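# Move the wooden block from the tote onto the stand

## Task

Take the wooden block out of the tote and set it on the stand's top plate. The stand's post is locked at the correct height and must still be locked at that height at the end; lowering it quickly can fail the job, even while a robot is holding it. The tote has to finish on the work bench with no part of it hanging past the bench edge. Either robot or both may work on this. At the end every robot must have released everything and backed away, and none may have fallen or be left leaning. Anything that stays in place only because a robot holds it does not count.

## Robot and tools

Robots: two identical Hello Robot Stretch 3 units, r1 and r2. Each has a two-wheeled differential base (0.33 m long, 0.34 m wide, passive omni wheel at the rear), a lift that moves the arm up and down a mast, and a telescoping arm pointing to the robot's RIGHT. The base cannot drive sideways, so reaching further forward means driving. A spin in place pivots about a point 0.05 m behind the front edge. With the arm in and the wrist folded, the spin sweeps a 0.28 m radius; an unfolded level gripper reaches outside that circle.

Frames: the base frame has its origin on the floor midway between the drive wheels, x forward, y left, z up. hand_pose is given in it, located where the closed fingertips meet; with all wrist joints at zero its x axis points up, y back toward the mast, z to the rear. The odometry frame is the base frame at the start of the scene. Each robot reports in its own frames, so only images, lidar_m, wrist_depth_mm and head_depth_mm reveal where the two robots stand relative to each other.

execute_actions: argument actions is a list holding one action or nothing (empty list just returns state and pictures). The action is keyed by "r1" and/or "r2". Per robot:
- base: exactly one of translate_m (metres, relative offset from the base's last reported position, positive forward, -1 to 1) or rotate_rad (radians, relative turn, positive counter-clockwise/left, -3.2 to 3.2).
- joints: absolute targets by name, not offsets: lift_m 0 to 1.1 (arm height); arm_m 0 to 0.52 (extension); wrist_yaw_rad -1.345 to 4.42 (0 along the arm, positive toward the front, 3.0 folded over the base); wrist_pitch_rad -1.57 to 0.451 (0 level, negative tips fingers down); wrist_roll_rad -2.911 to 2.911; gripper_m -0.089 to 0.179 (larger is wider; actual fingertip gap is 0.007 less when nearly shut, 0.025 less when fully open, zero under 0.007); head_pan_rad -3.953 to 1.73 (0 forward, positive left, -1.57 along the arm); head_tilt_rad -1.53 to 0.419 (negative down).
- contact_limits: {"arm_m": effort percent 1 to 100}; the arm halts with contact_stop when its motor_effort reaches that value (negative when retracting) and holds no harder until the next action. Values above the maximum are clipped.
All motions in one action begin together. Anything omitted may keep pushing toward an older target. Unknown keys or out-of-range numbers reject the whole call. Optional cameras: list of r1_head_camera, r1_nav_camera, r1_wrist_camera, r2_head_camera, r2_nav_camera, r2_wrist_camera or all; null/omitted gives all, [] none. The pictures line names image order. A single action runs at most 15 s. If a result reports a stop, the rest of that reply's calls are skipped.

wait: seconds 0 to 10; nothing new commanded. zoom_image: camera plus region [x0, y0, x1, y1] in pixels from the top-left, up to 504 by 504, of that camera's latest full image. finished_scene: scene = current scene number; ends it irreversibly and reports success. Replying with no tool call ends everything.

Result lines: base_status and joint_status tell how each motion ended: done (for the base, wheels turned the commanded amount even if slipping), off_target (stopped short, may still push), contact_stop, time_out, torque_fault (old target dropped). on_its_own covers uncommanded parts; "held at" is the held target, not the position. Arm and lift stop and go slack when pressed firmly; a slack lift may sink under load or be lifted by closing fingers on a surface. Base, wrist and head have no contact stop. A wrist servo overloaded for several seconds shuts off for 10 s. motor_effort is percent of maximum, positive toward higher values, peak in brackets; readings carry offsets and noise. Positive wheel effort pushes forward. base_odometry counts wheel turns; heading -3.142 to 3.142, left positive; turned_by_wheels and turned_by_imu give turn since the last result; base_tilt in degrees (forward/right positive, up to about 4 degrees fixed bias). lidar_m: 12 distances from the base origin, sector 1 straight ahead then counter-clockwise (4 left, 7 behind, 10 right), plane 0.17 m high, range 0.15 to 12 m, "-" nothing; sees other robots, not glass or itself; own parts can block sectors 5, 6, 9, 10. wrist_depth_mm (45 to 1000) and head_depth_mm (280 to 4000, image sideways) are 7x7 median depth grids from top left.

Speed: base goes up to 0.30 m/s and 1.9 rad/s only with lift_m under 0.30, arm_m under 0.03 and wrist_yaw_rad over 2.54; otherwise 0.10 m/s and 0.63 rad/s.

Gripping: command gripper_m below the object width; release by commanding at least 0.02 more than where the fingers met it. Readings do not confirm a hold. Fold or unfold the wrist only with lift_m 0.32 to 0.95, wrist_pitch_rad -0.4, roll near 0; once folded lift may go to 0.25. With yaw below -0.4 keep pitch at -0.5 or lower.

Avoid: robots pressing or slamming into each other (base contact plus a few more millimetres is a hard press; no state line reports it); driving while holding something fixed; arm pushes with the gripper above roughly 0.45 m; repeated pushes after a contact_stop; snagging furniture, especially reversing. If tilted, undo the last move in small steps, free the gripper and lower lift_m to about 0.2. Two robots driven alike can differ by up to 2.5 cm per metre. Don't drop or slam things or lower the stand's post fast. Loose objects may get a brief push from outside.

Each tool is called after "Request:" by a JSON object that holds its "method" and its "body".

## Session

Request:
{"method": "execute_actions", "body": {"actions": [], "cameras": ["r1_nav_camera","r2_nav_camera"]}}

Scene clock: 0.00 s.
r1.base_odometry: x=+0.000 y=+0.000 heading=+0.000 (m, m, rad; r1's odometry frame)
r1.turned_by_wheels: +0.000 (rad since the last result)
r1.turned_by_imu: +0.000 (rad since the last result)
r1.base_tilt: forward=+0.9 right=-0.5 (deg)
r1.lidar_m: 1.85 1.25 2.27 2.23 1.13 0.92 0.91 1.00 1.56 3.12 3.43 1.68
r1.head_depth_mm: 1942 2914 3805 3805 3869 3798 2469 / 1912 2802 3887 3813 3749 3771 2493 / 1920 2827 3966 3908 3899 3874 2501 / 1927 2862 3896 3975 3982 3967 2475 / 1919 2838 - 3987 - 3859 2504 / 1926 2802 - - 3971 1792 2449 / 1897 2812 - - - 1659 1255
r1.base_status: not commanded
r1.joint_positions: lift_m=+0.349 arm_m=+0.000 wrist_yaw_rad=+2.920 wrist_pitch_rad=-0.533 wrist_roll_rad=-0.004 gripper_m=+0.037 head_pan_rad=-0.001 head_tilt_rad=+0.013
r1.joint_status: not commanded
r1.motor_effort: left_wheel=+0 right_wheel=+0 lift_m=+18 arm_m=+0 wrist_yaw_rad=-1 wrist_pitch_rad=+5 wrist_roll_rad=+0 gripper_m=-1 head_pan_rad=+1 head_tilt_rad=+1 (%)
r1.hand_pose: x=+0.0245 y=+0.0585 z=+0.3369 quat_wxyz=(+0.261, +0.697, +0.110, +0.659) (m; r1's base frame)
r1.wrist_depth_mm: - - - - - - - / - - - - - - - / 923 - 925 929 908 916 931 / 735 - 731 739 731 744 748 / 613 593 628 607 618 611 626 / 522 529 - 530 547 525 524 / 458 - - 467 459 461 471
r2.base_odometry: x=+0.000 y=+0.000 heading=+0.000 (m, m, rad; r2's odometry frame)
r2.turned_by_wheels: +0.000 (rad since the last result)
r2.turned_by_imu: +0.000 (rad since the last result)
r2.base_tilt: forward=+0.7 right=-0.3 (deg)
r2.lidar_m: 4.02 1.31 1.49 3.44 1.61 0.86 0.72 0.72 0.81 1.32 3.48 3.92
r2.head_depth_mm: 2067 2653 - - - 3507 2409 / 2090 2932 - - - 3474 2373 / 2097 3239 - - - 3503 2350 / 2091 3247 - - - 3379 2313 / 2117 3289 - - - 3377 2295 / 2124 3359 3898 3959 - 3280 2275 / 2162 3458 3812 3934 3888 3287 2229
r2.base_status: not commanded
r2.joint_positions: lift_m=+0.598 arm_m=+0.001 wrist_yaw_rad=+3.025 wrist_pitch_rad=-0.504 wrist_roll_rad=+0.016 gripper_m=+0.037 head_pan_rad=-0.002 head_tilt_rad=-0.005
r2.joint_status: not commanded
r2.motor_effort: left_wheel=+0 right_wheel=-1 lift_m=+21 arm_m=+0 wrist_yaw_rad=+0 wrist_pitch_rad=+4 wrist_roll_rad=+0 gripper_m=+0 head_pan_rad=+0 head_tilt_rad=+2 (%)
r2.hand_pose: x=+0.0036 y=+0.0655 z=+0.5922 quat_wxyz=(+0.217, +0.699, +0.134, +0.668) (m; r2's base frame)
r2.wrist_depth_mm: - - - - - - - / - - - - - - - / - - - - - - - / - - - - - - - / - 990 - 972 999 957 944 / 848 869 - 847 - 804 825 / 763 763 734 737 746 726 712
pictures: r1_nav_camera (sideways: a quarter turn counterclockwise sets it upright), r2_nav_camera (sideways: a quarter turn counterclockwise sets it upright)
Images, in order (width x height): r1_nav_camera 672x504, r2_nav_camera 672x504.

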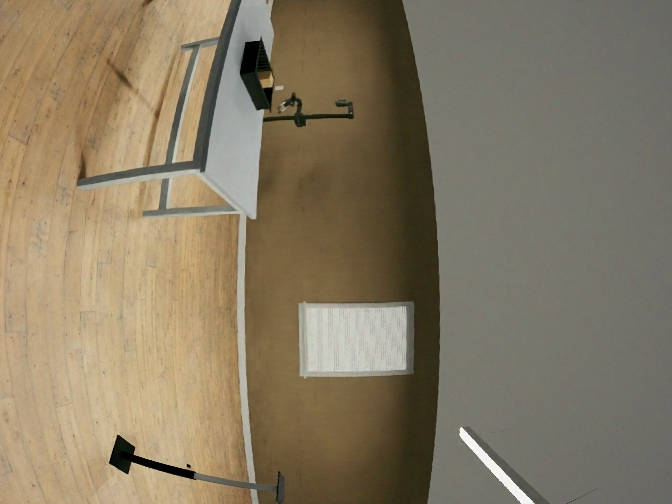

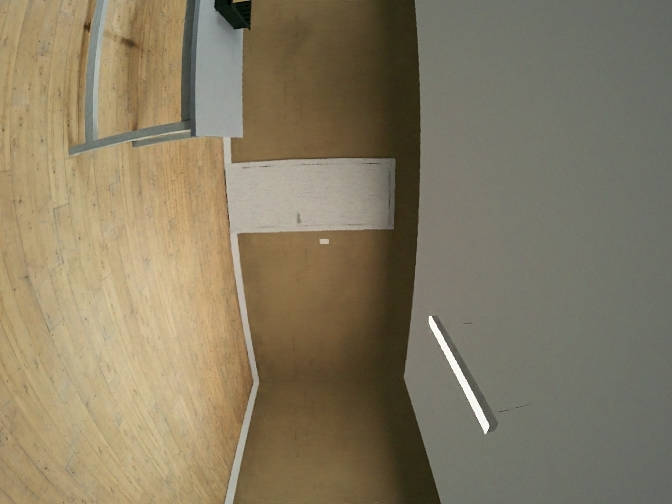

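Request:
{"method": "execute_actions", "body": {"actions": [{"r1":{"joints":{"head_pan_rad":0.9,"head_tilt_rad":-0.4}}}], "cameras": ["r1_head_camera"]}}

Scene clock: 6.07 s.
r1.base_odometry: x=+0.000 y=+0.000 heading=+0.000 (m, m, rad; r1's odometry frame)
r1.turned_by_wheels: +0.000 (rad since the last result)
r1.turned_by_imu: -0.001 (rad since the last result)
r1.base_tilt: forward=+0.8 right=-0.4 (deg)
r1.lidar_m: 1.85 1.25 2.27 2.23 1.12 0.92 0.91 1.00 1.56 3.12 3.45 1.68
r1.head_depth_mm: - - - 1591 2373 1841 1480 / - - - 1856 2436 1858 1487 / - - - 3136 2452 1850 1465 / - - - 3357 2458 1837 1474 / - - - 3602 2435 1858 1481 / - - - 3618 2454 1831 1480 / - - - 3646 2443 1844 1476
r1.base_status: not commanded
r1.joint_positions: lift_m=+0.349 arm_m=+0.000 wrist_yaw_rad=+2.920 wrist_pitch_rad=-0.533 wrist_roll_rad=-0.004 gripper_m=+0.037 head_pan_rad=+0.893 head_tilt_rad=-0.394
r1.joint_status: all done
r1.motor_effort: left_wheel=-1(1) right_wheel=+0(0) lift_m=+18(18) arm_m=+0(0) wrist_yaw_rad=+0(0) wrist_pitch_rad=+5(5) wrist_roll_rad=+0(0) gripper_m=-2(1) head_pan_rad=+3(25) head_tilt_rad=-4(32) (%)
r1.hand_pose: x=+0.0245 y=+0.0585 z=+0.3369 quat_wxyz=(+0.261, +0.697, +0.110, +0.659) (m; r1's base frame)
r1.wrist_depth_mm: - - - - - - - / - - - - - - - / 905 - 910 915 913 931 919 / 727 - 726 735 727 751 745 / 606 593 639 616 617 625 612 / 523 525 - 524 540 534 531 / 461 - - 464 455 464 463
r2.base_odometry: x=+0.000 y=+0.000 heading=+0.000 (m, m, rad; r2's odometry frame)
r2.turned_by_wheels: +0.000 (rad since the last result)
r2.turned_by_imu: +0.000 (rad since the last result)
r2.base_tilt: forward=+0.8 right=-0.2 (deg)
r2.lidar_m: 4.01 1.32 1.48 3.44 1.60 0.86 0.72 0.72 0.81 1.32 3.49 3.92
r2.head_depth_mm: 2037 2679 - - - 3533 2391 / 2066 2937 - - - 3501 2340 / 2094 3215 - - - 3462 2310 / 2093 3215 - - - 3379 2320 / 2118 3319 - - - 3377 2296 / 2156 3337 3905 3884 3914 3326 2278 / 2176 3367 3839 3834 3924 3292 2249
r2.base_status: not commanded
r2.joint_positions: lift_m=+0.598 arm_m=+0.001 wrist_yaw_rad=+3.025 wrist_pitch_rad=-0.504 wrist_roll_rad=+0.016 gripper_m=+0.037 head_pan_rad=-0.002 head_tilt_rad=-0.005
r2.joint_status: not commanded
r2.motor_effort: left_wheel=+1(1) right_wheel=-1(1) lift_m=+20(21) arm_m=-1(0) wrist_yaw_rad=+0(0) wrist_pitch_rad=+4(4) wrist_roll_rad=+0(0) gripper_m=+0(0) head_pan_rad=+0(0) head_tilt_rad=+2(2) (%)
r2.hand_pose: x=+0.0036 y=+0.0655 z=+0.5922 quat_wxyz=(+0.217, +0.699, +0.134, +0.668) (m; r2's base frame)
r2.wrist_depth_mm: - - - - - - - / - - - - - - - / - - - - - - - / - - - - - - - / - 995 - 947 969 930 946 / 869 876 - 867 - 831 825 / 767 750 732 737 705 733 727
pictures: r1_head_camera (sideways: a quarter turn clockwise sets it upright)
Images, in order (width x height): r1_head_camera 896x504.

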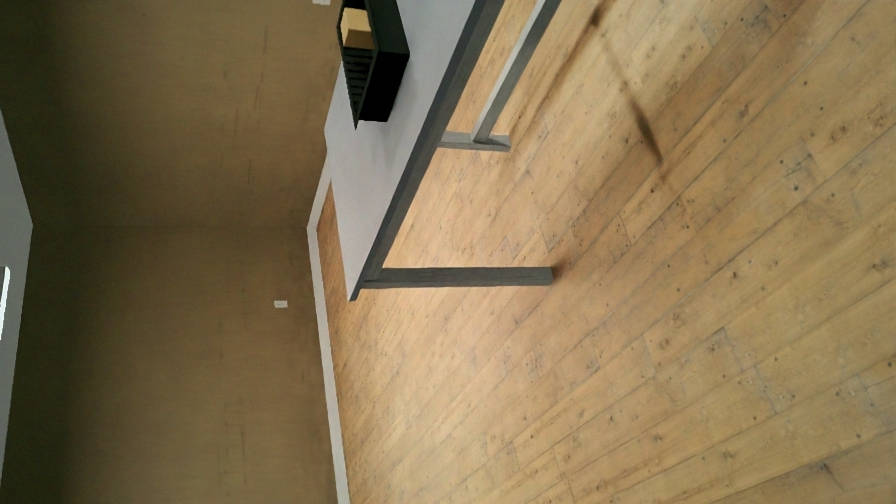

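Request:
{"method": "execute_actions", "body": {"actions": [{"r1":{"base":{"translate_m":0.75},"joints":{"lift_m":0.95,"wrist_pitch_rad":-0.4}}}], "cameras": []}}

Request:
{"method": "execute_actions", "body": {"actions": [{"r1":{"base":{"rotate_rad":1.4},"joints":{"wrist_yaw_rad":0,"head_pan_rad":-1.2,"head_tilt_rad":-0.6}}}], "cameras": []}}

Request:
{"method": "execute_actions", "body": {"actions": [{"r1":{"base":{"translate_m":0.8},"joints":{"lift_m":1.05,"wrist_pitch_rad":-1.5,"gripper_m":0.15}}}], "cameras": ["r1_head_camera","r1_wrist_camera"]}}

Scene clock: 28.93 s.
r1.base_odometry: x=+0.750 y=+0.000 heading=+0.000 (m, m, rad; r1's odometry frame)
r1.turned_by_wheels: +0.000 (rad since the last result)
r1.turned_by_imu: +0.000 (rad since the last result)
r1.base_tilt: forward=+0.8 right=-0.6 (deg)
r1.lidar_m: 1.11 0.57 1.80 4.06 2.04 1.66 1.65 1.82 2.84 3.25 1.22 3.16
r1.head_depth_mm: 3665 3851 3914 3045 1004 789 1475 / - - - 1428 1000 759 782 / - - - 1378 1005 758 768 / - - - 1295 1007 846 1470 / - - - 1373 1053 1843 1471 / - - - 1472 2236 1846 1479 / - - - 1842 2238 1838 1470
r1.base_status: done
r1.joint_positions: lift_m=+0.950 arm_m=+0.000 wrist_yaw_rad=+2.920 wrist_pitch_rad=-0.420 wrist_roll_rad=-0.004 gripper_m=+0.037 head_pan_rad=+0.893 head_tilt_rad=-0.395
r1.joint_status: all done
r1.motor_effort: left_wheel=-1(4) right_wheel=+0(4) lift_m=+22(23) arm_m=+1(0) wrist_yaw_rad=+0(0) wrist_pitch_rad=+8(9) wrist_roll_rad=+0(0) gripper_m=-1(1) head_pan_rad=+2(3) head_tilt_rad=-3(3) (%)
r1.hand_pose: x=+0.0280 y=+0.0737 z=+0.9619 quat_wxyz=(+0.223, +0.702, +0.071, +0.673) (m; r1's base frame)
r1.wrist_depth_mm: - - - - - - - / - - - - - - - / - - - - - 800 794 / - - - - - 621 594 / - - - - - - - / - - - - - - - / - - - - - - -
r2.base_odometry: x=+0.000 y=+0.000 heading=+0.000 (m, m, rad; r2's odometry frame)
r2.turned_by_wheels: +0.000 (rad since the last result)
r2.turned_by_imu: -0.001 (rad since the last result)
r2.base_tilt: forward=+0.7 right=-0.2 (deg)
r2.lidar_m: 4.00 1.32 1.48 3.44 1.61 0.86 0.72 0.72 0.81 1.32 3.49 3.94
r2.head_depth_mm: 2067 2715 - - - 3562 2351 / 2074 2948 - - - 3515 2358 / 2088 3159 - - - 3494 2331 / 2113 3189 - - - 3444 2309 / 2104 3252 - - - 3364 2296 / 2127 3247 - 3960 - 3358 2286 / 2144 3414 3888 3919 3859 3309 2241
r2.base_status: not commanded
r2.joint_positions: lift_m=+0.598 arm_m=+0.001 wrist_yaw_rad=+3.025 wrist_pitch_rad=-0.504 wrist_roll_rad=+0.016 gripper_m=+0.037 head_pan_rad=-0.002 head_tilt_rad=-0.005
r2.joint_status: not commanded
r2.motor_effort: left_wheel=+1(1) right_wheel=-1(1) lift_m=+21(21) arm_m=+0(0) wrist_yaw_rad=+0(0) wrist_pitch_rad=+5(5) wrist_roll_rad=+0(1) gripper_m=+0(0) head_pan_rad=+0(0) head_tilt_rad=+2(2) (%)
r2.hand_pose: x=+0.0036 y=+0.0655 z=+0.5922 quat_wxyz=(+0.217, +0.699, +0.134, +0.668) (m; r2's base frame)
r2.wrist_depth_mm: - - - - - - - / - - - - - - - / - - - - - - - / - - - - - - - / 998 984 - 945 951 959 950 / 893 853 - 829 - 822 811 / 755 749 736 740 731 748 716
pictures: none
No camera images: the call's "cameras" was empty. Leave "cameras" out to get every camera's image.

Scene clock: 32.13 s.
r1.base_odometry: x=+0.750 y=+0.000 heading=+1.400 (m, m, rad; r1's odometry frame)
r1.turned_by_wheels: +1.400 (rad since the last result)
r1.turned_by_imu: +1.415 (rad since the last result)
r1.base_tilt: forward=+0.8 right=-0.6 (deg)
r1.lidar_m: 1.89 2.37 1.72 1.65 1.71 2.32 3.24 1.22 3.26 3.13 0.60 0.57
r1.head_depth_mm: 2672 2871 3075 2437 1935 - - / 2686 2958 3218 2416 1866 1530 1276 / 2808 3058 3250 2415 1870 1547 1288 / 2866 3143 3329 2284 1820 1531 1278 / 2979 3295 3341 1116 1715 1533 1295 / 3083 3369 3347 980 1684 1509 1291 / 3093 3499 2955 980 780 1408 903
r1.base_status: done
r1.joint_positions: lift_m=+0.950 arm_m=+0.000 wrist_yaw_rad=+0.002 wrist_pitch_rad=-0.420 wrist_roll_rad=-0.004 gripper_m=+0.037 head_pan_rad=-1.193 head_tilt_rad=-0.592
r1.joint_status: all done
r1.motor_effort: left_wheel=-5(9) right_wheel=+3(6) lift_m=+22(22) arm_m=+0(0) wrist_yaw_rad=-3(3) wrist_pitch_rad=+8(8) wrist_roll_rad=+1(0) gripper_m=-2(1) head_pan_rad=-2(24) head_tilt_rad=-5(22) (%)
r1.hand_pose: x=-0.0211 y=-0.3690 z=+0.9619 quat_wxyz=(+0.693, +0.149, -0.690, -0.147) (m; r1's base frame)
r1.wrist_depth_mm: - - - - - - - / - - - - - - - / 774 828 - - - - - / 586 903 - - - - - / 530 - - - - - - / - - - - - - - / - - - - - - -
r2.base_odometry: x=+0.000 y=+0.000 heading=+0.000 (m, m, rad; r2's odometry frame)
r2.turned_by_wheels: +0.000 (rad since the last result)
r2.turned_by_imu: +0.000 (rad since the last result)
r2.base_tilt: forward=+0.6 right=-0.2 (deg)
r2.lidar_m: 4.00 1.32 1.48 3.44 1.60 0.86 0.72 0.72 0.81 1.32 3.49 3.93
r2.head_depth_mm: 2044 2696 - - - 3579 2378 / 2058 2900 - - - 3545 2345 / 2084 3197 - - - 3404 2338 / 2111 3220 - - - 3473 2318 / 2110 3285 - - - 3396 2290 / 2128 3329 3918 - 3947 3314 2255 / 2156 3334 3849 3878 3780 3287 2248
r2.base_status: not commanded
r2.joint_positions: lift_m=+0.598 arm_m=+0.001 wrist_yaw_rad=+3.025 wrist_pitch_rad=-0.504 wrist_roll_rad=+0.016 gripper_m=+0.037 head_pan_rad=-0.002 head_tilt_rad=-0.005
r2.joint_status: not commanded
r2.motor_effort: left_wheel=+1(1) right_wheel=-1(1) lift_m=+21(20) arm_m=+0(0) wrist_yaw_rad=+0(1) wrist_pitch_rad=+5(5) wrist_roll_rad=+0(1) gripper_m=+0(1) head_pan_rad=+0(0) head_tilt_rad=+3(2) (%)
r2.hand_pose: x=+0.0036 y=+0.0655 z=+0.5922 quat_wxyz=(+0.217, +0.699, +0.134, +0.668) (m; r2's base frame)
r2.wrist_depth_mm: - - - - - - - / - - - - - - - / - - - - - - - / - - - - - - - / - - - 939 949 955 920 / 855 873 - 838 - 824 801 / 789 762 722 747 739 725 725
pictures: none
No camera images: the call's "cameras" was empty. Leave "cameras" out to get every camera's image.

Scene clock: 41.07 s.
r1.base_odometry: x=+0.886 y=+0.788 heading=+1.400 (m, m, rad; r1's odometry frame)
r1.turned_by_wheels: +0.000 (rad since the last result)
r1.turned_by_imu: +0.001 (rad since the last result)
r1.base_tilt: forward=+0.7 right=-0.5 (deg)
r1.lidar_m: 4.75 2.34 1.73 1.66 1.71 2.34 4.03 1.94 0.51 1.03 1.07 1.11
r1.head_depth_mm: 2637 2864 3067 994 767 - - / 2746 2975 3147 988 767 626 559 / 2828 3033 3200 991 765 625 1210 / 2905 3169 3333 903 740 624 1234 / 2923 3174 2949 877 740 623 1284 / 3107 3352 3354 932 761 637 1283 / 3200 3480 3353 873 760 655 1277
r1.base_status: done
r1.joint_positions: lift_m=+1.050 arm_m=+0.000 wrist_yaw_rad=+0.002 wrist_pitch_rad=-1.493 wrist_roll_rad=-0.004 gripper_m=+0.150 head_pan_rad=-1.193 head_tilt_rad=-0.592
r1.joint_status: all done
r1.motor_effort: left_wheel=-5(6) right_wheel=+3(7) lift_m=+22(21) arm_m=+0(0) wrist_yaw_rad=-2(3) wrist_pitch_rad=-3(7) wrist_roll_rad=+0(0) gripper_m=+0(80) head_pan_rad=-3(2) head_tilt_rad=-5(6) (%)
r1.hand_pose: x=-0.0216 y=-0.1407 z=+0.9311 quat_wxyz=(+0.520, +0.482, -0.517, -0.479) (m; r1's base frame)
r1.wrist_depth_mm: - - - - - 520 - / - - - - - - - / - - - - - - - / - - - - - - - / - - - - - - - / - - - - - - - / - - - - - - -
r2.base_odometry: x=+0.000 y=+0.000 heading=+0.000 (m, m, rad; r2's odometry frame)
r2.turned_by_wheels: +0.000 (rad since the last result)
r2.turned_by_imu: -0.001 (rad since the last result)
r2.base_tilt: forward=+0.7 right=-0.1 (deg)
r2.lidar_m: 4.01 1.32 1.48 3.44 1.60 0.86 0.72 0.72 0.81 1.32 3.48 3.91
r2.head_depth_mm: 2065 2749 - - - 3500 2375 / 2064 2910 - - - 3467 2347 / 2087 3187 - - - 3453 2329 / 2110 3251 - - - 3361 2342 / 2161 3294 - - - 3381 2312 / 2139 3280 3924 3979 3962 3391 2293 / 2158 3327 3817 3884 3817 3278 2252
r2.base_status: not commanded
r2.joint_positions: lift_m=+0.598 arm_m=+0.001 wrist_yaw_rad=+3.025 wrist_pitch_rad=-0.504 wrist_roll_rad=+0.016 gripper_m=+0.037 head_pan_rad=-0.002 head_tilt_rad=-0.005
r2.joint_status: not commanded
r2.motor_effort: left_wheel=+1(1) right_wheel=-1(1) lift_m=+21(21) arm_m=+0(0) wrist_yaw_rad=+0(0) wrist_pitch_rad=+4(5) wrist_roll_rad=+0(0) gripper_m=+0(0) head_pan_rad=+0(0) head_tilt_rad=+2(2) (%)
r2.hand_pose: x=+0.0036 y=+0.0655 z=+0.5922 quat_wxyz=(+0.217, +0.699, +0.134, +0.668) (m; r2's base frame)
r2.wrist_depth_mm: - - - - - - - / - - - - - - - / - - - - - - - / - - - - - - - / 997 990 - 958 - 946 921 / 884 858 - 844 - 811 812 / 773 765 731 724 732 709 725
pictures: r1_head_camera (sideways: a quarter turn clockwise sets it upright), r1_wrist_camera
Images, in order (width x height): r1_head_camera 896x504, r1_wrist_camera 644x364.

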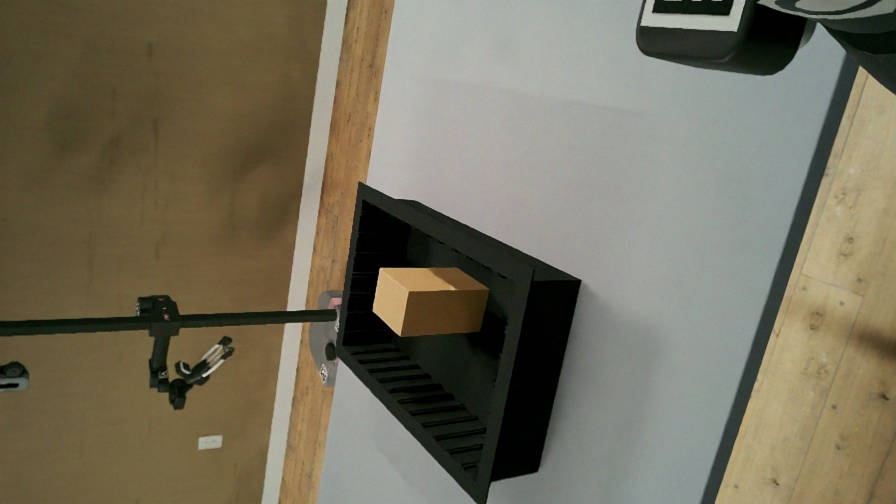

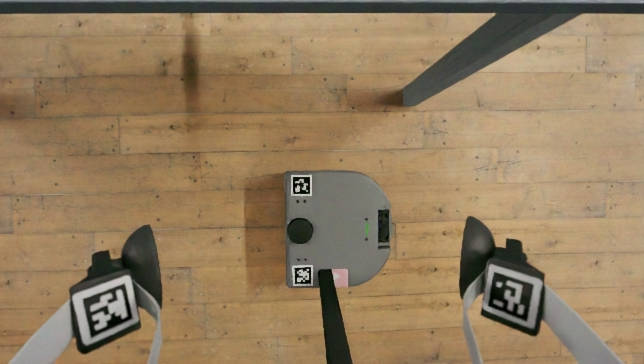

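Request:
{"method": "execute_actions", "body": {"actions": [{"r1":{"base":{"translate_m":0.33},"joints":{"arm_m":0.48,"lift_m":1.1}}}], "cameras": ["r1_wrist_camera"]}}

Scene clock: 53.13 s.
r1.base_odometry: x=+0.943 y=+1.113 heading=+1.399 (m, m, rad; r1's odometry frame)
r1.turned_by_wheels: +0.000 (rad since the last result)
r1.turned_by_imu: -0.001 (rad since the last result)
r1.base_tilt: forward=+0.8 right=-0.6 (deg)
r1.lidar_m: 4.42 2.35 1.73 1.66 1.72 2.34 4.38 0.77 1.07 1.03 1.07 0.81
r1.head_depth_mm: 2631 2850 3056 790 685 628 540 / 2714 2958 3236 960 696 625 565 / 2788 3050 3279 938 702 622 1203 / 2812 3023 2794 984 764 624 1218 / 2988 3293 3385 986 761 622 1264 / 3076 3411 3397 975 760 637 1288 / 3177 3499 3390 976 761 654 1274
r1.base_status: done
r1.joint_positions: lift_m=+1.100 arm_m=+0.480 wrist_yaw_rad=+0.000 wrist_pitch_rad=-1.495 wrist_roll_rad=-0.004 gripper_m=+0.150 head_pan_rad=-1.193 head_tilt_rad=-0.592
r1.joint_status: all done
r1.motor_effort: left_wheel=-4(5) right_wheel=+3(7) lift_m=+22(22) arm_m=+6(7) wrist_yaw_rad=+0(2) wrist_pitch_rad=-2(2) wrist_roll_rad=+1(0) gripper_m=-1(1) head_pan_rad=+0(2) head_tilt_rad=-4(5) (%)
r1.hand_pose: x=-0.0216 y=-0.6200 z=+0.9811 quat_wxyz=(+0.520, +0.482, -0.517, -0.480) (m; r1's base frame)
r1.wrist_depth_mm: 350 307 356 359 344 373 377 / 358 302 357 247 355 375 380 / 358 301 362 363 370 376 381 / 362 319 364 368 371 380 389 / 362 336 368 373 377 382 390 / 365 309 310 302 320 - 395 / 367 372 374 384 387 394 394
r2.base_odometry: x=+0.000 y=+0.000 heading=+0.000 (m, m, rad; r2's odometry frame)
r2.turned_by_wheels: +0.000 (rad since the last result)
r2.turned_by_imu: -0.001 (rad since the last result)
r2.base_tilt: forward=+0.6 right=-0.1 (deg)
r2.lidar_m: 4.02 1.32 1.48 3.46 1.60 0.86 0.72 0.72 0.81 1.32 3.48 3.91
r2.head_depth_mm: 2060 2734 - - - 3593 2363 / 2074 2932 - - - 3538 2349 / 2086 3214 - - - 3448 2358 / 2127 3249 - - - 3455 2316 / 2110 3335 - - - 3388 2279 / 2149 3277 3916 3906 - 3312 2288 / 2132 3372 3859 3804 3831 3371 2259
r2.base_status: not commanded
r2.joint_positions: lift_m=+0.598 arm_m=+0.001 wrist_yaw_rad=+3.025 wrist_pitch_rad=-0.504 wrist_roll_rad=+0.016 gripper_m=+0.037 head_pan_rad=-0.002 head_tilt_rad=-0.005
r2.joint_status: not commanded
r2.motor_effort: left_wheel=+1(0) right_wheel=-1(1) lift_m=+21(21) arm_m=+0(0) wrist_yaw_rad=+1(0) wrist_pitch_rad=+5(5) wrist_roll_rad=+0(0) gripper_m=+0(1) head_pan_rad=+0(0) head_tilt_rad=+2(2) (%)
r2.hand_pose: x=+0.0036 y=+0.0655 z=+0.5922 quat_wxyz=(+0.217, +0.699, +0.134, +0.668) (m; r2's base frame)
r2.wrist_depth_mm: - - - - - - - / - - - - - - - / - - - - - - - / - - - - - - - / - 979 - 951 964 916 886 / 881 857 - 855 - 820 816 / 754 759 731 739 732 735 710
pictures: r1_wrist_camera
Images, in order (width x height): r1_wrist_camera 644x364.

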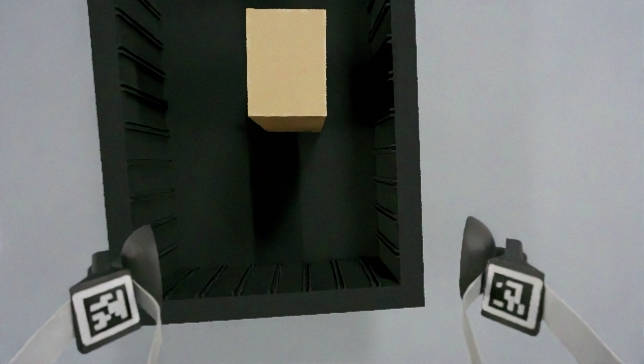

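Request:
{"method": "execute_actions", "body": {"actions": [{"r1":{"joints":{"arm_m":0.52,"wrist_pitch_rad":-1.0}}}], "cameras": ["r1_wrist_camera"]}}

Scene clock: 62.60 s.
r1.base_odometry: x=+0.943 y=+1.113 heading=+1.399 (m, m, rad; r1's odometry frame)
r1.turned_by_wheels: +0.000 (rad since the last result)
r1.turned_by_imu: -0.001 (rad since the last result)
r1.base_tilt: forward=+0.8 right=-0.6 (deg)
r1.lidar_m: 4.41 2.35 1.73 1.67 1.72 2.35 4.39 0.77 1.07 1.03 1.06 0.81
r1.head_depth_mm: 2605 2885 3096 794 686 625 540 / 2708 2959 3184 972 693 625 565 / 2792 3043 3209 936 705 623 1208 / 2804 3054 2816 982 763 623 1230 / 2986 3260 3323 981 759 621 1250 / 3107 3451 3343 977 761 637 1287 / 3167 3550 3308 975 757 656 1277
r1.base_status: not commanded
r1.joint_positions: lift_m=+1.100 arm_m=+0.519 wrist_yaw_rad=+0.000 wrist_pitch_rad=-1.013 wrist_roll_rad=-0.004 gripper_m=+0.150 head_pan_rad=-1.193 head_tilt_rad=-0.592
r1.joint_status: all done
r1.motor_effort: left_wheel=-4(4) right_wheel=+3(3) lift_m=+22(22) arm_m=+6(6) wrist_yaw_rad=+0(0) wrist_pitch_rad=+5(6) wrist_roll_rad=+0(0) gripper_m=-2(0) head_pan_rad=-3(1) head_tilt_rad=-4(5) (%)
r1.hand_pose: x=-0.0216 y=-0.7796 z=+1.0083 quat_wxyz=(+0.620, +0.344, -0.617, -0.343) (m; r1's base frame)
r1.wrist_depth_mm: - - - - - - - / - - - - - - - / 458 467 473 473 477 489 496 / 430 387 422 425 436 452 448 / 401 392 404 407 408 424 421 / 377 353 379 382 380 - 393 / 353 318 356 261 359 364 372
r2.base_odometry: x=+0.000 y=+0.000 heading=+0.000 (m, m, rad; r2's odometry frame)
r2.turned_by_wheels: +0.000 (rad since the last result)
r2.turned_by_imu: +0.000 (rad since the last result)
r2.base_tilt: forward=+0.6 right=-0.4 (deg)
r2.lidar_m: 4.01 1.32 1.48 3.44 1.61 0.86 0.72 0.72 0.81 1.32 3.48 3.91
r2.head_depth_mm: 2079 2704 - - - 3611 2355 / 2062 2967 - - - 3533 2364 / 2089 3212 - - - 3451 2320 / 2104 3216 - - - 3442 2321 / 2114 3271 - - - 3418 2276 / 2129 3278 3963 3940 - 3312 2279 / 2166 3367 3860 3844 3853 3292 2253
r2.base_status: not commanded
r2.joint_positions: lift_m=+0.598 arm_m=+0.001 wrist_yaw_rad=+3.025 wrist_pitch_rad=-0.504 wrist_roll_rad=+0.016 gripper_m=+0.037 head_pan_rad=-0.002 head_tilt_rad=-0.005
r2.joint_status: not commanded
r2.motor_effort: left_wheel=+0(1) right_wheel=-1(1) lift_m=+21(21) arm_m=+0(0) wrist_yaw_rad=+0(1) wrist_pitch_rad=+5(4) wrist_roll_rad=+1(0) gripper_m=-1(1) head_pan_rad=+0(0) head_tilt_rad=+2(2) (%)
r2.hand_pose: x=+0.0036 y=+0.0655 z=+0.5922 quat_wxyz=(+0.217, +0.699, +0.134, +0.668) (m; r2's base frame)
r2.wrist_depth_mm: - - - - - - - / - - - - - - - / - - - - - - - / - - - - - - - / - - - 959 999 951 924 / 855 856 - 843 - 821 843 / 765 757 731 745 729 724 710
pictures: r1_wrist_camera
Images, in order (width x height): r1_wrist_camera 644x364.

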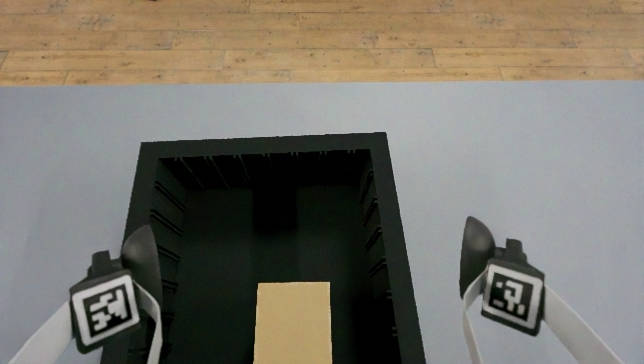

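Request:
{"method": "execute_actions", "body": {"actions": [{"r1":{"joints":{"lift_m":0.95,"arm_m":0.50}}}], "cameras": ["r1_wrist_camera"]}}

Request:
{"method": "execute_actions", "body": {"actions": [{"r1":{"joints":{"gripper_m":0.0}}}], "cameras": []}}

Request:
{"method": "execute_actions", "body": {"actions": [{"r1":{"joints":{"lift_m":1.1}}}], "cameras": ["r1_wrist_camera"]}}

Scene clock: 74.53 s.
r1.base_odometry: x=+0.943 y=+1.113 heading=+1.400 (m, m, rad; r1's odometry frame)
r1.turned_by_wheels: +0.000 (rad since the last result)
r1.turned_by_imu: -0.001 (rad since the last result)
r1.base_tilt: forward=+0.8 right=-0.5 (deg)
r1.lidar_m: 4.43 2.35 1.73 1.66 1.72 2.34 4.39 0.77 1.07 1.03 1.06 0.81
r1.head_depth_mm: 2670 2870 3031 782 684 625 540 / 2702 3028 3144 964 693 626 565 / 2787 3074 3263 940 705 623 1211 / 2810 3011 2812 987 764 624 1232 / 2993 3220 3392 982 762 623 1262 / 3062 3393 3347 979 763 637 1280 / 3192 3600 3327 970 759 654 1286
r1.base_status: not commanded
r1.joint_positions: lift_m=+0.952 arm_m=+0.500 wrist_yaw_rad=-0.002 wrist_pitch_rad=-1.003 wrist_roll_rad=-0.010 gripper_m=+0.150 head_pan_rad=-1.193 head_tilt_rad=-0.592
r1.joint_status: lift_m contact_stop (moved -0.148 of -0.150); the others done
r1.on_its_own: lift_m is slack since a contact_stop, until your next command for it
r1.motor_effort: left_wheel=-1(4) right_wheel=-2(3) lift_m=+17(19) arm_m=-2(7) wrist_yaw_rad=+3(3) wrist_pitch_rad=+1(5) wrist_roll_rad=+4(4) gripper_m=-5(5) head_pan_rad=-2(2) head_tilt_rad=-4(5) (%)
r1.hand_pose: x=-0.0219 y=-0.7625 z=+0.8613 quat_wxyz=(+0.623, +0.341, -0.617, -0.339) (m; r1's base frame)
r1.wrist_depth_mm: 350 239 244 248 252 379 383 / 224 262 271 277 249 342 348 / 209 291 303 307 223 315 320 / 207 273 278 284 227 291 295 / 205 260 143 144 232 272 273 / 199 243 133 133 237 - 256 / - 226 124 125 228 161 241
r2.base_odometry: x=+0.000 y=+0.000 heading=+0.000 (m, m, rad; r2's odometry frame)
r2.turned_by_wheels: +0.000 (rad since the last result)
r2.turned_by_imu: -0.001 (rad since the last result)
r2.base_tilt: forward=+0.6 right=-0.2 (deg)
r2.lidar_m: 4.01 1.32 1.48 3.45 1.60 0.86 0.72 0.72 0.81 1.32 3.48 3.94
r2.head_depth_mm: 2033 2704 - - - 3546 2380 / 2089 2950 - - - 3519 2343 / 2121 3222 - - - 3410 2364 / 2097 3205 - - - 3418 2297 / 2136 3305 - - - 3421 2279 / 2141 3318 - 3962 - 3354 2256 / 2164 3389 3823 3898 3887 3322 2252
r2.base_status: not commanded
r2.joint_positions: lift_m=+0.598 arm_m=+0.001 wrist_yaw_rad=+3.025 wrist_pitch_rad=-0.504 wrist_roll_rad=+0.016 gripper_m=+0.037 head_pan_rad=-0.002 head_tilt_rad=-0.005
r2.joint_status: not commanded
r2.motor_effort: left_wheel=+1(0) right_wheel=-1(1) lift_m=+21(20) arm_m=+0(0) wrist_yaw_rad=+0(1) wrist_pitch_rad=+4(5) wrist_roll_rad=+0(0) gripper_m=+0(0) head_pan_rad=+0(1) head_tilt_rad=+2(2) (%)
r2.hand_pose: x=+0.0036 y=+0.0655 z=+0.5922 quat_wxyz=(+0.217, +0.699, +0.134, +0.668) (m; r2's base frame)
r2.wrist_depth_mm: - - - - - - - / - - - - - - - / - - - - - - - / - - - - - - - / 997 992 - 945 989 951 933 / 855 900 - 858 - 822 801 / 777 778 725 739 728 721 713
pictures: r1_wrist_camera
Images, in order (width x height): r1_wrist_camera 644x364.

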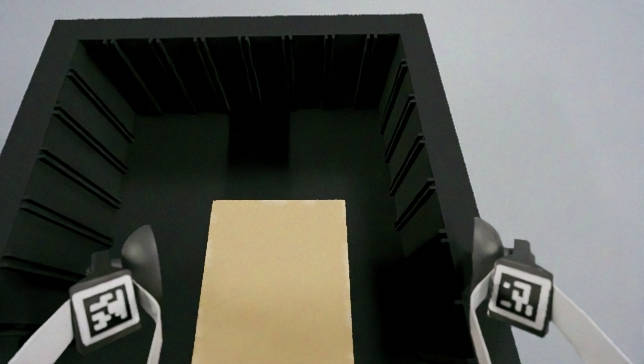

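not run: a stop came earlier in this reply.

not run: a stop came earlier in this reply.

Request:
{"method": "execute_actions", "body": {"actions": [{"r1":{"base":{"translate_m":0.03},"joints":{"lift_m":0.98,"gripper_m":0.12}}}], "cameras": []}}

Request:
{"method": "execute_actions", "body": {"actions": [{"r1":{"joints":{"lift_m":0.93}}}], "cameras": []}}

Request:
{"method": "execute_actions", "body": {"actions": [{"r1":{"joints":{"gripper_m":0.0}}}], "cameras": []}}

Request:
{"method": "execute_actions", "body": {"actions": [{"r1":{"joints":{"lift_m":1.1}}}], "cameras": ["r1_wrist_camera"]}}

Scene clock: 83.87 s.
r1.base_odometry: x=+0.948 y=+1.143 heading=+1.400 (m, m, rad; r1's odometry frame)
r1.turned_by_wheels: +0.000 (rad since the last result)
r1.turned_by_imu: -0.001 (rad since the last result)
r1.base_tilt: forward=+0.8 right=-0.5 (deg)
r1.lidar_m: 4.38 2.35 1.73 1.66 1.72 2.34 4.41 0.80 1.07 1.02 1.06 0.78
r1.head_depth_mm: 2627 2835 3103 908 683 623 540 / 2691 2949 3158 942 698 626 553 / 2763 3078 3218 985 716 624 1210 / 2846 3049 2805 986 762 622 1237 / 2972 3227 3365 984 762 621 1258 / 3067 3378 3339 977 760 636 1286 / 3172 3563 3345 976 764 654 1281
r1.base_status: done
r1.joint_positions: lift_m=+0.980 arm_m=+0.500 wrist_yaw_rad=-0.002 wrist_pitch_rad=-1.005 wrist_roll_rad=-0.009 gripper_m=+0.120 head_pan_rad=-1.193 head_tilt_rad=-0.592
r1.joint_status: all done
r1.motor_effort: left_wheel=-3(6) right_wheel=+2(10) lift_m=+22(24) arm_m=-2(2) wrist_yaw_rad=+3(4) wrist_pitch_rad=+2(3) wrist_roll_rad=+4(4) gripper_m=-2(82) head_pan_rad=-1(2) head_tilt_rad=-5(5) (%)
r1.hand_pose: x=-0.0218 y=-0.7621 z=+0.8892 quat_wxyz=(+0.622, +0.342, -0.617, -0.340) (m; r1's base frame)
r1.wrist_depth_mm: 389 391 396 401 408 413 417 / 355 258 271 279 270 375 380 / 329 250 321 331 304 344 349 / 302 247 310 311 305 315 321 / 278 226 289 168 285 289 300 / 189 203 270 157 161 280 279 / 177 245 254 148 234 191 262
r2.base_odometry: x=+0.000 y=+0.000 heading=+0.000 (m, m, rad; r2's odometry frame)
r2.turned_by_wheels: +0.000 (rad since the last result)
r2.turned_by_imu: +0.000 (rad since the last result)
r2.base_tilt: forward=+0.6 right=-0.1 (deg)
r2.lidar_m: 3.99 1.32 1.48 3.44 1.60 0.86 0.72 0.72 0.81 1.32 3.48 3.91
r2.head_depth_mm: 2042 2743 - - - 3537 2381 / 2076 2947 - - - 3445 2329 / 2084 3180 - - - 3520 2353 / 2115 3213 - - - 3419 2288 / 2102 3240 - - - 3336 2277 / 2155 3441 3981 3936 3990 3310 2285 / 2168 3380 3893 3890 3762 3216 2275
r2.base_status: not commanded
r2.joint_positions: lift_m=+0.598 arm_m=+0.001 wrist_yaw_rad=+3.025 wrist_pitch_rad=-0.504 wrist_roll_rad=+0.016 gripper_m=+0.037 head_pan_rad=-0.002 head_tilt_rad=-0.005
r2.joint_status: not commanded
r2.motor_effort: left_wheel=+0(1) right_wheel=-1(1) lift_m=+21(21) arm_m=+0(0) wrist_yaw_rad=+0(0) wrist_pitch_rad=+5(5) wrist_roll_rad=+1(0) gripper_m=+0(0) head_pan_rad=+0(1) head_tilt_rad=+2(2) (%)
r2.hand_pose: x=+0.0036 y=+0.0655 z=+0.5922 quat_wxyz=(+0.217, +0.699, +0.134, +0.668) (m; r2's base frame)
r2.wrist_depth_mm: - - - - - - - / - - - - - - - / - - - - - - - / - - - - - - - / - 966 - 974 966 958 944 / 898 840 - 825 - 826 805 / 761 765 710 762 714 725 720
pictures: none
No camera images: the call's "cameras" was empty. Leave "cameras" out to get every camera's image.

Scene clock: 85.53 s.
r1.base_odometry: x=+0.948 y=+1.143 heading=+1.399 (m, m, rad; r1's odometry frame)
r1.turned_by_wheels: +0.000 (rad since the last result)
r1.turned_by_imu: +0.000 (rad since the last result)
r1.base_tilt: forward=+0.8 right=-0.5 (deg)
r1.lidar_m: 4.39 2.35 1.73 1.66 1.72 2.35 4.40 0.80 1.07 1.03 1.06 0.78
r1.head_depth_mm: 2622 2861 3059 876 681 625 541 / 2705 2958 3119 940 697 624 552 / 2779 3020 3231 983 719 625 1209 / 2878 3057 2843 982 765 623 1232 / 2930 3245 3419 978 759 623 1256 / 3014 3385 3401 977 761 634 1277 / 3177 3510 3338 977 760 654 1281
r1.base_status: not commanded
r1.joint_positions: lift_m=+0.930 arm_m=+0.500 wrist_yaw_rad=-0.002 wrist_pitch_rad=-1.005 wrist_roll_rad=-0.009 gripper_m=+0.120 head_pan_rad=-1.193 head_tilt_rad=-0.592
r1.joint_status: all done
r1.motor_effort: left_wheel=-5(6) right_wheel=+4(8) lift_m=+14(19) arm_m=-2(2) wrist_yaw_rad=+2(3) wrist_pitch_rad=+2(2) wrist_roll_rad=+4(4) gripper_m=-1(2) head_pan_rad=-2(1) head_tilt_rad=-5(5) (%)
r1.hand_pose: x=-0.0219 y=-0.7621 z=+0.8397 quat_wxyz=(+0.622, +0.342, -0.617, -0.340) (m; r1's base frame)
r1.wrist_depth_mm: 314 221 226 233 231 336 348 / 190 247 271 278 269 206 316 / 177 250 274 278 274 192 291 / 171 245 255 126 253 173 269 / 170 227 233 117 118 167 249 / 169 204 220 110 109 150 227 / 162 206 207 103 104 190 141
r2.base_odometry: x=+0.000 y=+0.000 heading=+0.000 (m, m, rad; r2's odometry frame)
r2.turned_by_wheels: +0.000 (rad since the last result)
r2.turned_by_imu: +0.000 (rad since the last result)
r2.base_tilt: forward=+0.6 right=-0.3 (deg)
r2.lidar_m: 4.01 1.32 1.48 3.44 1.60 0.86 0.72 0.72 0.81 1.32 3.48 3.94
r2.head_depth_mm: 2055 2699 - - - 3575 2362 / 2078 3000 - - - 3509 2349 / 2084 3207 - - - 3432 2339 / 2102 3186 - - - 3341 2348 / 2131 3281 - - - 3366 2286 / 2143 3311 3959 3908 - 3315 2287 / 2173 3372 3776 3902 3812 3247 2240
r2.base_status: not commanded
r2.joint_positions: lift_m=+0.598 arm_m=+0.001 wrist_yaw_rad=+3.025 wrist_pitch_rad=-0.504 wrist_roll_rad=+0.016 gripper_m=+0.037 head_pan_rad=-0.002 head_tilt_rad=-0.005
r2.joint_status: not commanded
r2.motor_effort: left_wheel=+1(1) right_wheel=-1(1) lift_m=+21(21) arm_m=+0(0) wrist_yaw_rad=+1(0) wrist_pitch_rad=+5(4) wrist_roll_rad=+0(1) gripper_m=+1(0) head_pan_rad=-1(1) head_tilt_rad=+2(2) (%)
r2.hand_pose: x=+0.0036 y=+0.0655 z=+0.5922 quat_wxyz=(+0.217, +0.699, +0.134, +0.668) (m; r2's base frame)
r2.wrist_depth_mm: - - - - - - - / - - - - - - - / - - - - - - - / - - - - - - - / - 988 - 971 954 962 936 / 863 846 - 822 - 814 810 / 774 779 737 752 718 722 713
pictures: none
No camera images: the call's "cameras" was empty. Leave "cameras" out to get every camera's image.

Scene clock: 87.23 s.
r1.base_odometry: x=+0.948 y=+1.143 heading=+1.399 (m, m, rad; r1's odometry frame)
r1.turned_by_wheels: +0.000 (rad since the last result)
r1.turned_by_imu: +0.000 (rad since the last result)
r1.base_tilt: forward=+0.8 right=-0.5 (deg)
r1.lidar_m: 4.39 2.35 1.73 1.66 1.72 2.34 4.41 0.80 1.07 1.03 1.06 0.78
r1.head_depth_mm: 2626 2840 3113 781 682 624 540 / 2708 2979 3169 943 699 625 565 / 2756 3003 3214 983 718 624 1205 / 2809 3103 2755 983 763 622 1240 / 2961 3264 3439 979 761 621 1255 / 3072 3365 3390 973 761 639 1276 / 3192 3555 3347 980 759 655 1280
r1.base_status: not commanded
r1.joint_positions: lift_m=+0.930 arm_m=+0.500 wrist_yaw_rad=-0.002 wrist_pitch_rad=-1.005 wrist_roll_rad=-0.009 gripper_m=+0.002 head_pan_rad=-1.193 head_tilt_rad=-0.592
r1.joint_status: all done
r1.motor_effort: left_wheel=-5(5) right_wheel=+5(5) lift_m=+14(14) arm_m=-2(3) wrist_yaw_rad=+3(2) wrist_pitch_rad=+2(2) wrist_roll_rad=+4(3) gripper_m=-41(98) head_pan_rad=-3(2) head_tilt_rad=-5(5) (%)
r1.hand_pose: x=-0.0219 y=-0.7621 z=+0.8397 quat_wxyz=(+0.622, +0.342, -0.617, -0.340) (m; r1's base frame)
r1.wrist_depth_mm: 314 220 226 232 231 338 348 / 190 248 272 279 267 208 313 / 177 252 276 277 275 187 290 / 171 246 255 124 253 173 267 / 169 228 119 115 234 172 248 / 169 212 110 108 106 161 228 / 164 205 105 102 155 190 140
r2.base_odometry: x=+0.000 y=+0.000 heading=+0.000 (m, m, rad; r2's odometry frame)
r2.turned_by_wheels: +0.000 (rad since the last result)
r2.turned_by_imu: +0.000 (rad since the last result)
r2.base_tilt: forward=+0.5 right=-0.3 (deg)
r2.lidar_m: 4.00 1.32 1.48 3.45 1.60 0.86 0.72 0.72 0.81 1.32 3.49 3.91
r2.head_depth_mm: 2044 2737 - - - 3564 2377 / 2066 2918 - - - 3553 2362 / 2068 3229 - - - 3497 2330 / 2126 3255 - - - 3385 2297 / 2119 3241 - - - 3361 2295 / 2133 3300 3944 - 3986 3359 2271 / 2188 3374 3825 3858 3957 3276 2255
r2.base_status: not commanded
r2.joint_positions: lift_m=+0.598 arm_m=+0.001 wrist_yaw_rad=+3.025 wrist_pitch_rad=-0.504 wrist_roll_rad=+0.016 gripper_m=+0.037 head_pan_rad=-0.002 head_tilt_rad=-0.005
r2.joint_status: not commanded
r2.motor_effort: left_wheel=+1(1) right_wheel=-1(1) lift_m=+21(21) arm_m=+0(0) wrist_yaw_rad=+1(1) wrist_pitch_rad=+5(4) wrist_roll_rad=+0(1) gripper_m=+0(0) head_pan_rad=+0(0) head_tilt_rad=+2(2) (%)
r2.hand_pose: x=+0.0036 y=+0.0655 z=+0.5922 quat_wxyz=(+0.217, +0.699, +0.134, +0.668) (m; r2's base frame)
r2.wrist_depth_mm: - - - - - - - / - - - - - - - / - - - - - - - / - - - - - - - / - - - 953 965 936 934 / 900 855 - 836 - 787 803 / 782 764 727 740 738 743 714
pictures: none
No camera images: the call's "cameras" was empty. Leave "cameras" out to get every camera's image.

Scene clock: 89.60 s.
r1.base_odometry: x=+0.948 y=+1.143 heading=+1.400 (m, m, rad; r1's odometry frame)
r1.turned_by_wheels: +0.000 (rad since the last result)
r1.turned_by_imu: +0.000 (rad since the last result)
r1.base_tilt: forward=+0.8 right=-0.5 (deg)
r1.lidar_m: 4.38 2.35 1.73 1.66 1.72 2.34 4.41 0.80 1.07 1.03 1.06 0.78
r1.head_depth_mm: 2607 2831 3091 946 681 626 541 / 2685 2972 3184 945 698 626 552 / 2790 3032 3160 984 717 623 1208 / 2811 3097 2774 981 763 623 1229 / 2957 3276 3379 977 762 621 1269 / 3064 3374 3406 978 758 639 1281 / 3237 3462 3392 972 759 653 1282
r1.base_status: not commanded
r1.joint_positions: lift_m=+1.100 arm_m=+0.500 wrist_yaw_rad=-0.002 wrist_pitch_rad=-1.012 wrist_roll_rad=-0.009 gripper_m=+0.014 head_pan_rad=-1.193 head_tilt_rad=-0.592
r1.joint_status: all done
r1.on_its_own: gripper_m is held at +0.012, not at your +0.000, by its stall guard, which is still easing
r1.motor_effort: left_wheel=-3(5) right_wheel=+3(4) lift_m=+23(25) arm_m=-2(3) wrist_yaw_rad=+2(2) wrist_pitch_rad=+5(5) wrist_roll_rad=+3(4) gripper_m=-35(39) head_pan_rad=-2(2) head_tilt_rad=-5(5) (%)
r1.hand_pose: x=-0.0218 y=-0.7605 z=+1.0083 quat_wxyz=(+0.621, +0.344, -0.616, -0.342) (m; r1's base frame)
r1.wrist_depth_mm: - - - - - - - / 496 505 512 509 513 517 529 / 461 464 383 392 472 483 487 / 425 425 406 125 402 451 457 / 406 399 119 116 335 419 419 / 376 378 110 108 106 396 400 / 355 295 105 101 282 368 370
r2.base_odometry: x=+0.000 y=+0.000 heading=+0.000 (m, m, rad; r2's odometry frame)
r2.turned_by_wheels: +0.000 (rad since the last result)
r2.turned_by_imu: +0.000 (rad since the last result)
r2.base_tilt: forward=+0.4 right=-0.1 (deg)
r2.lidar_m: 4.00 1.31 1.48 3.45 1.60 0.86 0.72 0.72 0.81 1.32 3.48 3.90
r2.head_depth_mm: 2073 2707 - - - 3585 2324 / 2074 2925 - - - 3485 2368 / 2068 3224 - - - 3471 2353 / 2102 3249 - - - 3402 2334 / 2111 3292 - - - 3310 2290 / 2150 3315 3964 3909 3925 3363 2262 / 2155 3323 3808 3850 3929 3341 2251
r2.base_status: not commanded
r2.joint_positions: lift_m=+0.598 arm_m=+0.001 wrist_yaw_rad=+3.025 wrist_pitch_rad=-0.504 wrist_roll_rad=+0.016 gripper_m=+0.037 head_pan_rad=-0.002 head_tilt_rad=-0.005
r2.joint_status: not commanded
r2.motor_effort: left_wheel=+1(1) right_wheel=-1(1) lift_m=+21(21) arm_m=+0(0) wrist_yaw_rad=+0(1) wrist_pitch_rad=+5(4) wrist_roll_rad=+0(1) gripper_m=+1(0) head_pan_rad=+0(1) head_tilt_rad=+2(2) (%)
r2.hand_pose: x=+0.0036 y=+0.0655 z=+0.5922 quat_wxyz=(+0.217, +0.699, +0.134, +0.668) (m; r2's base frame)
r2.wrist_depth_mm: - - - - - - - / - - - - - - - / - - - - - - - / - - - - - - - / - 989 - 943 982 935 918 / 870 880 - 834 - 807 802 / 756 777 716 733 732 744 723
pictures: r1_wrist_camera
Images, in order (width x height): r1_wrist_camera 644x364.

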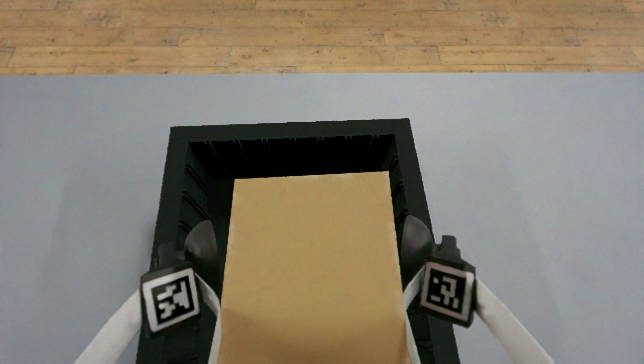

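Request:
{"method": "execute_actions", "body": {"actions": [{"r1":{"base":{"rotate_rad":0.13},"joints":{"arm_m":0.0,"wrist_pitch_rad":-0.3,"head_pan_rad":-1.9,"head_tilt_rad":-0.3}}}], "cameras": []}}

Request:
{"method": "execute_actions", "body": {"actions": [{"r1":{"base":{"translate_m":-1.0}}}], "cameras": []}}

Request:
{"method": "execute_actions", "body": {"actions": [{"r1":{"base":{"translate_m":-0.7}}}], "cameras": ["r1_head_camera"]}}

Scene clock: 105.40 s.
r1.base_odometry: x=+0.948 y=+1.143 heading=+1.529 (m, m, rad; r1's odometry frame)
r1.turned_by_wheels: +0.130 (rad since the last result)
r1.turned_by_imu: +0.129 (rad since the last result)
r1.base_tilt: forward=+0.9 right=-0.5 (deg)
r1.lidar_m: 4.40 2.09 1.68 1.66 1.79 2.72 2.27 0.80 1.04 1.03 1.11 0.78
r1.head_depth_mm: 3133 - - - - - - / 2967 - - - - - - / 2882 - - - - - - / 2919 - - - - - - / 2767 - - - - - - / 2723 2874 - - - - - / 2649 2821 - - - - -
r1.base_status: done
r1.joint_positions: lift_m=+1.100 arm_m=+0.000 wrist_yaw_rad=+0.001 wrist_pitch_rad=-0.338 wrist_roll_rad=-0.007 gripper_m=+0.050 head_pan_rad=-1.893 head_tilt_rad=-0.309
r1.joint_status: all done
r1.on_its_own: gripper_m is held at +0.049, not at your +0.000, by its stall guard, which is not easing now
r1.motor_effort: left_wheel=-4(11) right_wheel=+3(10) lift_m=+22(23) arm_m=-5(6) wrist_yaw_rad=-1(3) wrist_pitch_rad=+15(19) wrist_roll_rad=+2(3) gripper_m=-10(21) head_pan_rad=-2(23) head_tilt_rad=+4(27) (%)
r1.hand_pose: x=-0.0213 y=-0.3792 z=+1.1308 quat_wxyz=(+0.700, +0.120, -0.694, -0.119) (m; r1's base frame)
r1.wrist_depth_mm: - - - - - - - / - - - - - - - / - - - - - - - / - - - - - - - / 819 768 817 784 767 782 773 / 623 625 143 142 - 637 630 / 531 530 498 129 442 530 530
r2.base_odometry: x=+0.000 y=+0.000 heading=+0.000 (m, m, rad; r2's odometry frame)
r2.turned_by_wheels: +0.000 (rad since the last result)
r2.turned_by_imu: -0.002 (rad since the last result)
r2.base_tilt: forward=+0.5 right=-0.2 (deg)
r2.lidar_m: 3.99 1.32 1.48 3.43 1.60 0.86 0.72 0.72 0.81 1.32 3.48 3.91
r2.head_depth_mm: 2054 2693 - - - 3545 2364 / 2062 2896 - - - 3462 2328 / 2088 3212 - - - 3426 2352 / 2111 3242 - - - 3461 2293 / 2109 3270 - - - 3387 2298 / 2135 3311 3980 3895 - 3337 2303 / 2155 3392 3798 3828 3924 3281 2242
r2.base_status: not commanded
r2.joint_positions: lift_m=+0.598 arm_m=+0.001 wrist_yaw_rad=+3.025 wrist_pitch_rad=-0.504 wrist_roll_rad=+0.016 gripper_m=+0.037 head_pan_rad=-0.002 head_tilt_rad=-0.005
r2.joint_status: not commanded
r2.motor_effort: left_wheel=+1(1) right_wheel=-1(0) lift_m=+21(21) arm_m=+0(0) wrist_yaw_rad=+1(1) wrist_pitch_rad=+4(5) wrist_roll_rad=+0(1) gripper_m=-1(1) head_pan_rad=+1(0) head_tilt_rad=+3(2) (%)
r2.hand_pose: x=+0.0036 y=+0.0655 z=+0.5922 quat_wxyz=(+0.217, +0.699, +0.134, +0.668) (m; r2's base frame)
r2.wrist_depth_mm: - - - - - - - / - - - - - - - / - - - - - - - / - - - - - - - / - 965 - 967 964 917 926 / 870 874 - 832 - 802 809 / 780 758 742 748 744 734 714
pictures: none
No camera images: the call's "cameras" was empty. Leave "cameras" out to get every camera's image.

Scene clock: 116.57 s.
r1.base_odometry: x=+0.906 y=+0.144 heading=+1.529 (m, m, rad; r1's odometry frame)
r1.turned_by_wheels: +0.000 (rad since the last result)
r1.turned_by_imu: -0.004 (rad since the last result)
r1.base_tilt: forward=+0.8 right=-0.5 (deg)
r1.lidar_m: 4.84 2.27 1.80 1.78 1.92 2.90 3.42 1.30 3.04 0.94 0.36 1.48
r1.head_depth_mm: 2976 - - - - - - / 2881 - - - - - - / 2783 - - - - - - / 2697 - - - - - - / 2656 - - - - - - / 2655 2778 - - - - - / 2594 2711 - - - - -
r1.base_status: done
r1.joint_positions: lift_m=+1.100 arm_m=+0.000 wrist_yaw_rad=+0.001 wrist_pitch_rad=-0.338 wrist_roll_rad=-0.007 gripper_m=+0.050 head_pan_rad=-1.893 head_tilt_rad=-0.309
r1.joint_status: not commanded
r1.on_its_own: gripper_m is held at +0.049, not at your +0.000, by its stall guard, which is not easing now
r1.motor_effort: left_wheel=-4(9) right_wheel=+3(4) lift_m=+22(22) arm_m=-6(5) wrist_yaw_rad=-2(1) wrist_pitch_rad=+15(15) wrist_roll_rad=+2(2) gripper_m=-9(11) head_pan_rad=-1(1) head_tilt_rad=+5(5) (%)
r1.hand_pose: x=-0.0213 y=-0.3792 z=+1.1308 quat_wxyz=(+0.700, +0.120, -0.694, -0.119) (m; r1's base frame)
r1.wrist_depth_mm: - - - - - - - / - - - - - - - / - - - - - - - / - - - - - - - / 767 787 812 - - - - / 632 621 143 142 - - - / 533 525 499 130 - - -
r2.base_odometry: x=+0.000 y=+0.000 heading=+0.000 (m, m, rad; r2's odometry frame)
r2.turned_by_wheels: +0.000 (rad since the last result)
r2.turned_by_imu: -0.001 (rad since the last result)
r2.base_tilt: forward=+0.6 right=-0.3 (deg)
r2.lidar_m: 4.01 1.31 1.48 3.45 1.60 0.86 0.72 0.72 0.81 1.32 3.49 3.90
r2.head_depth_mm: 2059 2709 - - - 3541 2371 / 2065 3007 - - - 3525 2353 / 2105 3152 - - - 3466 2331 / 2093 3276 - - - 3385 2343 / 2115 3285 - - - 3459 2304 / 2150 3376 3940 3903 - 3304 2285 / 2164 3332 3812 3883 3835 3283 2250
r2.base_status: not commanded
r2.joint_positions: lift_m=+0.598 arm_m=+0.001 wrist_yaw_rad=+3.025 wrist_pitch_rad=-0.504 wrist_roll_rad=+0.016 gripper_m=+0.037 head_pan_rad=-0.002 head_tilt_rad=-0.005
r2.joint_status: not commanded
r2.motor_effort: left_wheel=+0(1) right_wheel=-1(1) lift_m=+21(21) arm_m=+0(0) wrist_yaw_rad=+0(0) wrist_pitch_rad=+5(4) wrist_roll_rad=+0(0) gripper_m=+0(0) head_pan_rad=+0(1) head_tilt_rad=+2(2) (%)
r2.hand_pose: x=+0.0036 y=+0.0655 z=+0.5922 quat_wxyz=(+0.217, +0.699, +0.134, +0.668) (m; r2's base frame)
r2.wrist_depth_mm: - - - - - - - / - - - - - - - / - - - - - - - / - - - - - - - / - 978 - 964 958 968 923 / 894 863 - 831 - 843 811 / 775 766 745 750 724 722 710
pictures: none
No camera images: the call's "cameras" was empty. Leave "cameras" out to get every camera's image.

Scene clock: 124.73 s.
r1.base_odometry: x=+0.877 y=-0.555 heading=+1.529 (m, m, rad; r1's odometry frame)
r1.turned_by_wheels: +0.000 (rad since the last result)
r1.turned_by_imu: -0.003 (rad since the last result)
r1.base_tilt: forward=+0.8 right=-0.5 (deg)
r1.lidar_m: 2.38 2.37 1.89 1.87 2.01 2.75 2.71 0.68 2.95 2.92 1.26 0.96
r1.head_depth_mm: 2861 - - - - - - / 2790 - - - - - - / 2718 - - - - - - / 2634 - - - - - - / 2598 - - - - - - / 2553 2690 - - - - - / 2498 2573 - - - - -
r1.base_status: done
r1.joint_positions: lift_m=+1.100 arm_m=+0.000 wrist_yaw_rad=+0.001 wrist_pitch_rad=-0.338 wrist_roll_rad=-0.007 gripper_m=+0.050 head_pan_rad=-1.893 head_tilt_rad=-0.309
r1.joint_status: not commanded
r1.on_its_own: gripper_m is held at +0.049, not at your +0.000, by its stall guard, which is not easing now
r1.motor_effort: left_wheel=-4(9) right_wheel=+3(4) lift_m=+22(22) arm_m=-6(5) wrist_yaw_rad=-2(1) wrist_pitch_rad=+15(15) wrist_roll_rad=+2(2) gripper_m=-9(8) head_pan_rad=-2(2) head_tilt_rad=+4(4) (%)
r1.hand_pose: x=-0.0213 y=-0.3792 z=+1.1308 quat_wxyz=(+0.700, +0.120, -0.694, -0.119) (m; r1's base frame)
r1.wrist_depth_mm: - - - - - - - / - - - - - - - / - - - - - - - / - - - - - - - / - - - - - - - / - - 142 142 - - - / - - - 129 - - -
r2.base_odometry: x=+0.000 y=+0.000 heading=+0.000 (m, m, rad; r2's odometry frame)
r2.turned_by_wheels: +0.000 (rad since the last result)
r2.turned_by_imu: -0.001 (rad since the last result)
r2.base_tilt: forward=+0.4 right=-0.2 (deg)
r2.lidar_m: 4.01 1.32 1.48 3.47 1.60 0.86 0.72 0.72 0.81 1.32 3.47 3.94
r2.head_depth_mm: 2058 2695 - - - 3511 2385 / 2068 2888 - - - 3514 2337 / 2089 3186 - - - 3489 2349 / 2133 3225 - - - 3323 2297 / 2107 3345 - - - 3432 2299 / 2138 3342 3927 3978 3997 3307 2281 / 2151 3405 3810 3892 3856 3303 2255
r2.base_status: not commanded
r2.joint_positions: lift_m=+0.598 arm_m=+0.001 wrist_yaw_rad=+3.025 wrist_pitch_rad=-0.504 wrist_roll_rad=+0.016 gripper_m=+0.037 head_pan_rad=-0.002 head_tilt_rad=-0.005
r2.joint_status: not commanded
r2.motor_effort: left_wheel=+1(1) right_wheel=-1(1) lift_m=+21(21) arm_m=+0(0) wrist_yaw_rad=+1(1) wrist_pitch_rad=+5(4) wrist_roll_rad=+0(0) gripper_m=+0(1) head_pan_rad=-1(0) head_tilt_rad=+2(2) (%)
r2.hand_pose: x=+0.0036 y=+0.0655 z=+0.5922 quat_wxyz=(+0.217, +0.699, +0.134, +0.668) (m; r2's base frame)
r2.wrist_depth_mm: - - - - - - - / - - - - - - - / - - - - - - - / - - - - - - - / - 991 - 981 - 935 926 / 878 848 - 842 - 801 818 / 768 754 722 735 740 731 716
pictures: r1_head_camera (sideways: a quarter turn clockwise sets it upright)
Images, in order (width x height): r1_head_camera 896x504.

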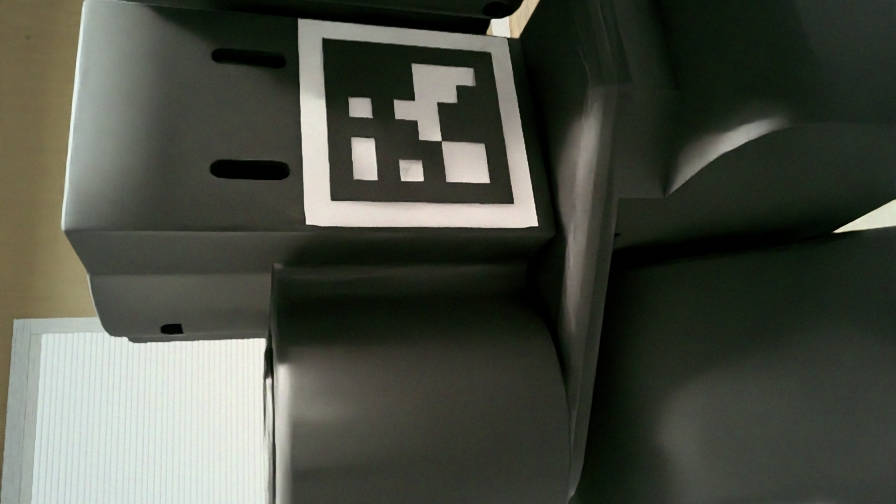

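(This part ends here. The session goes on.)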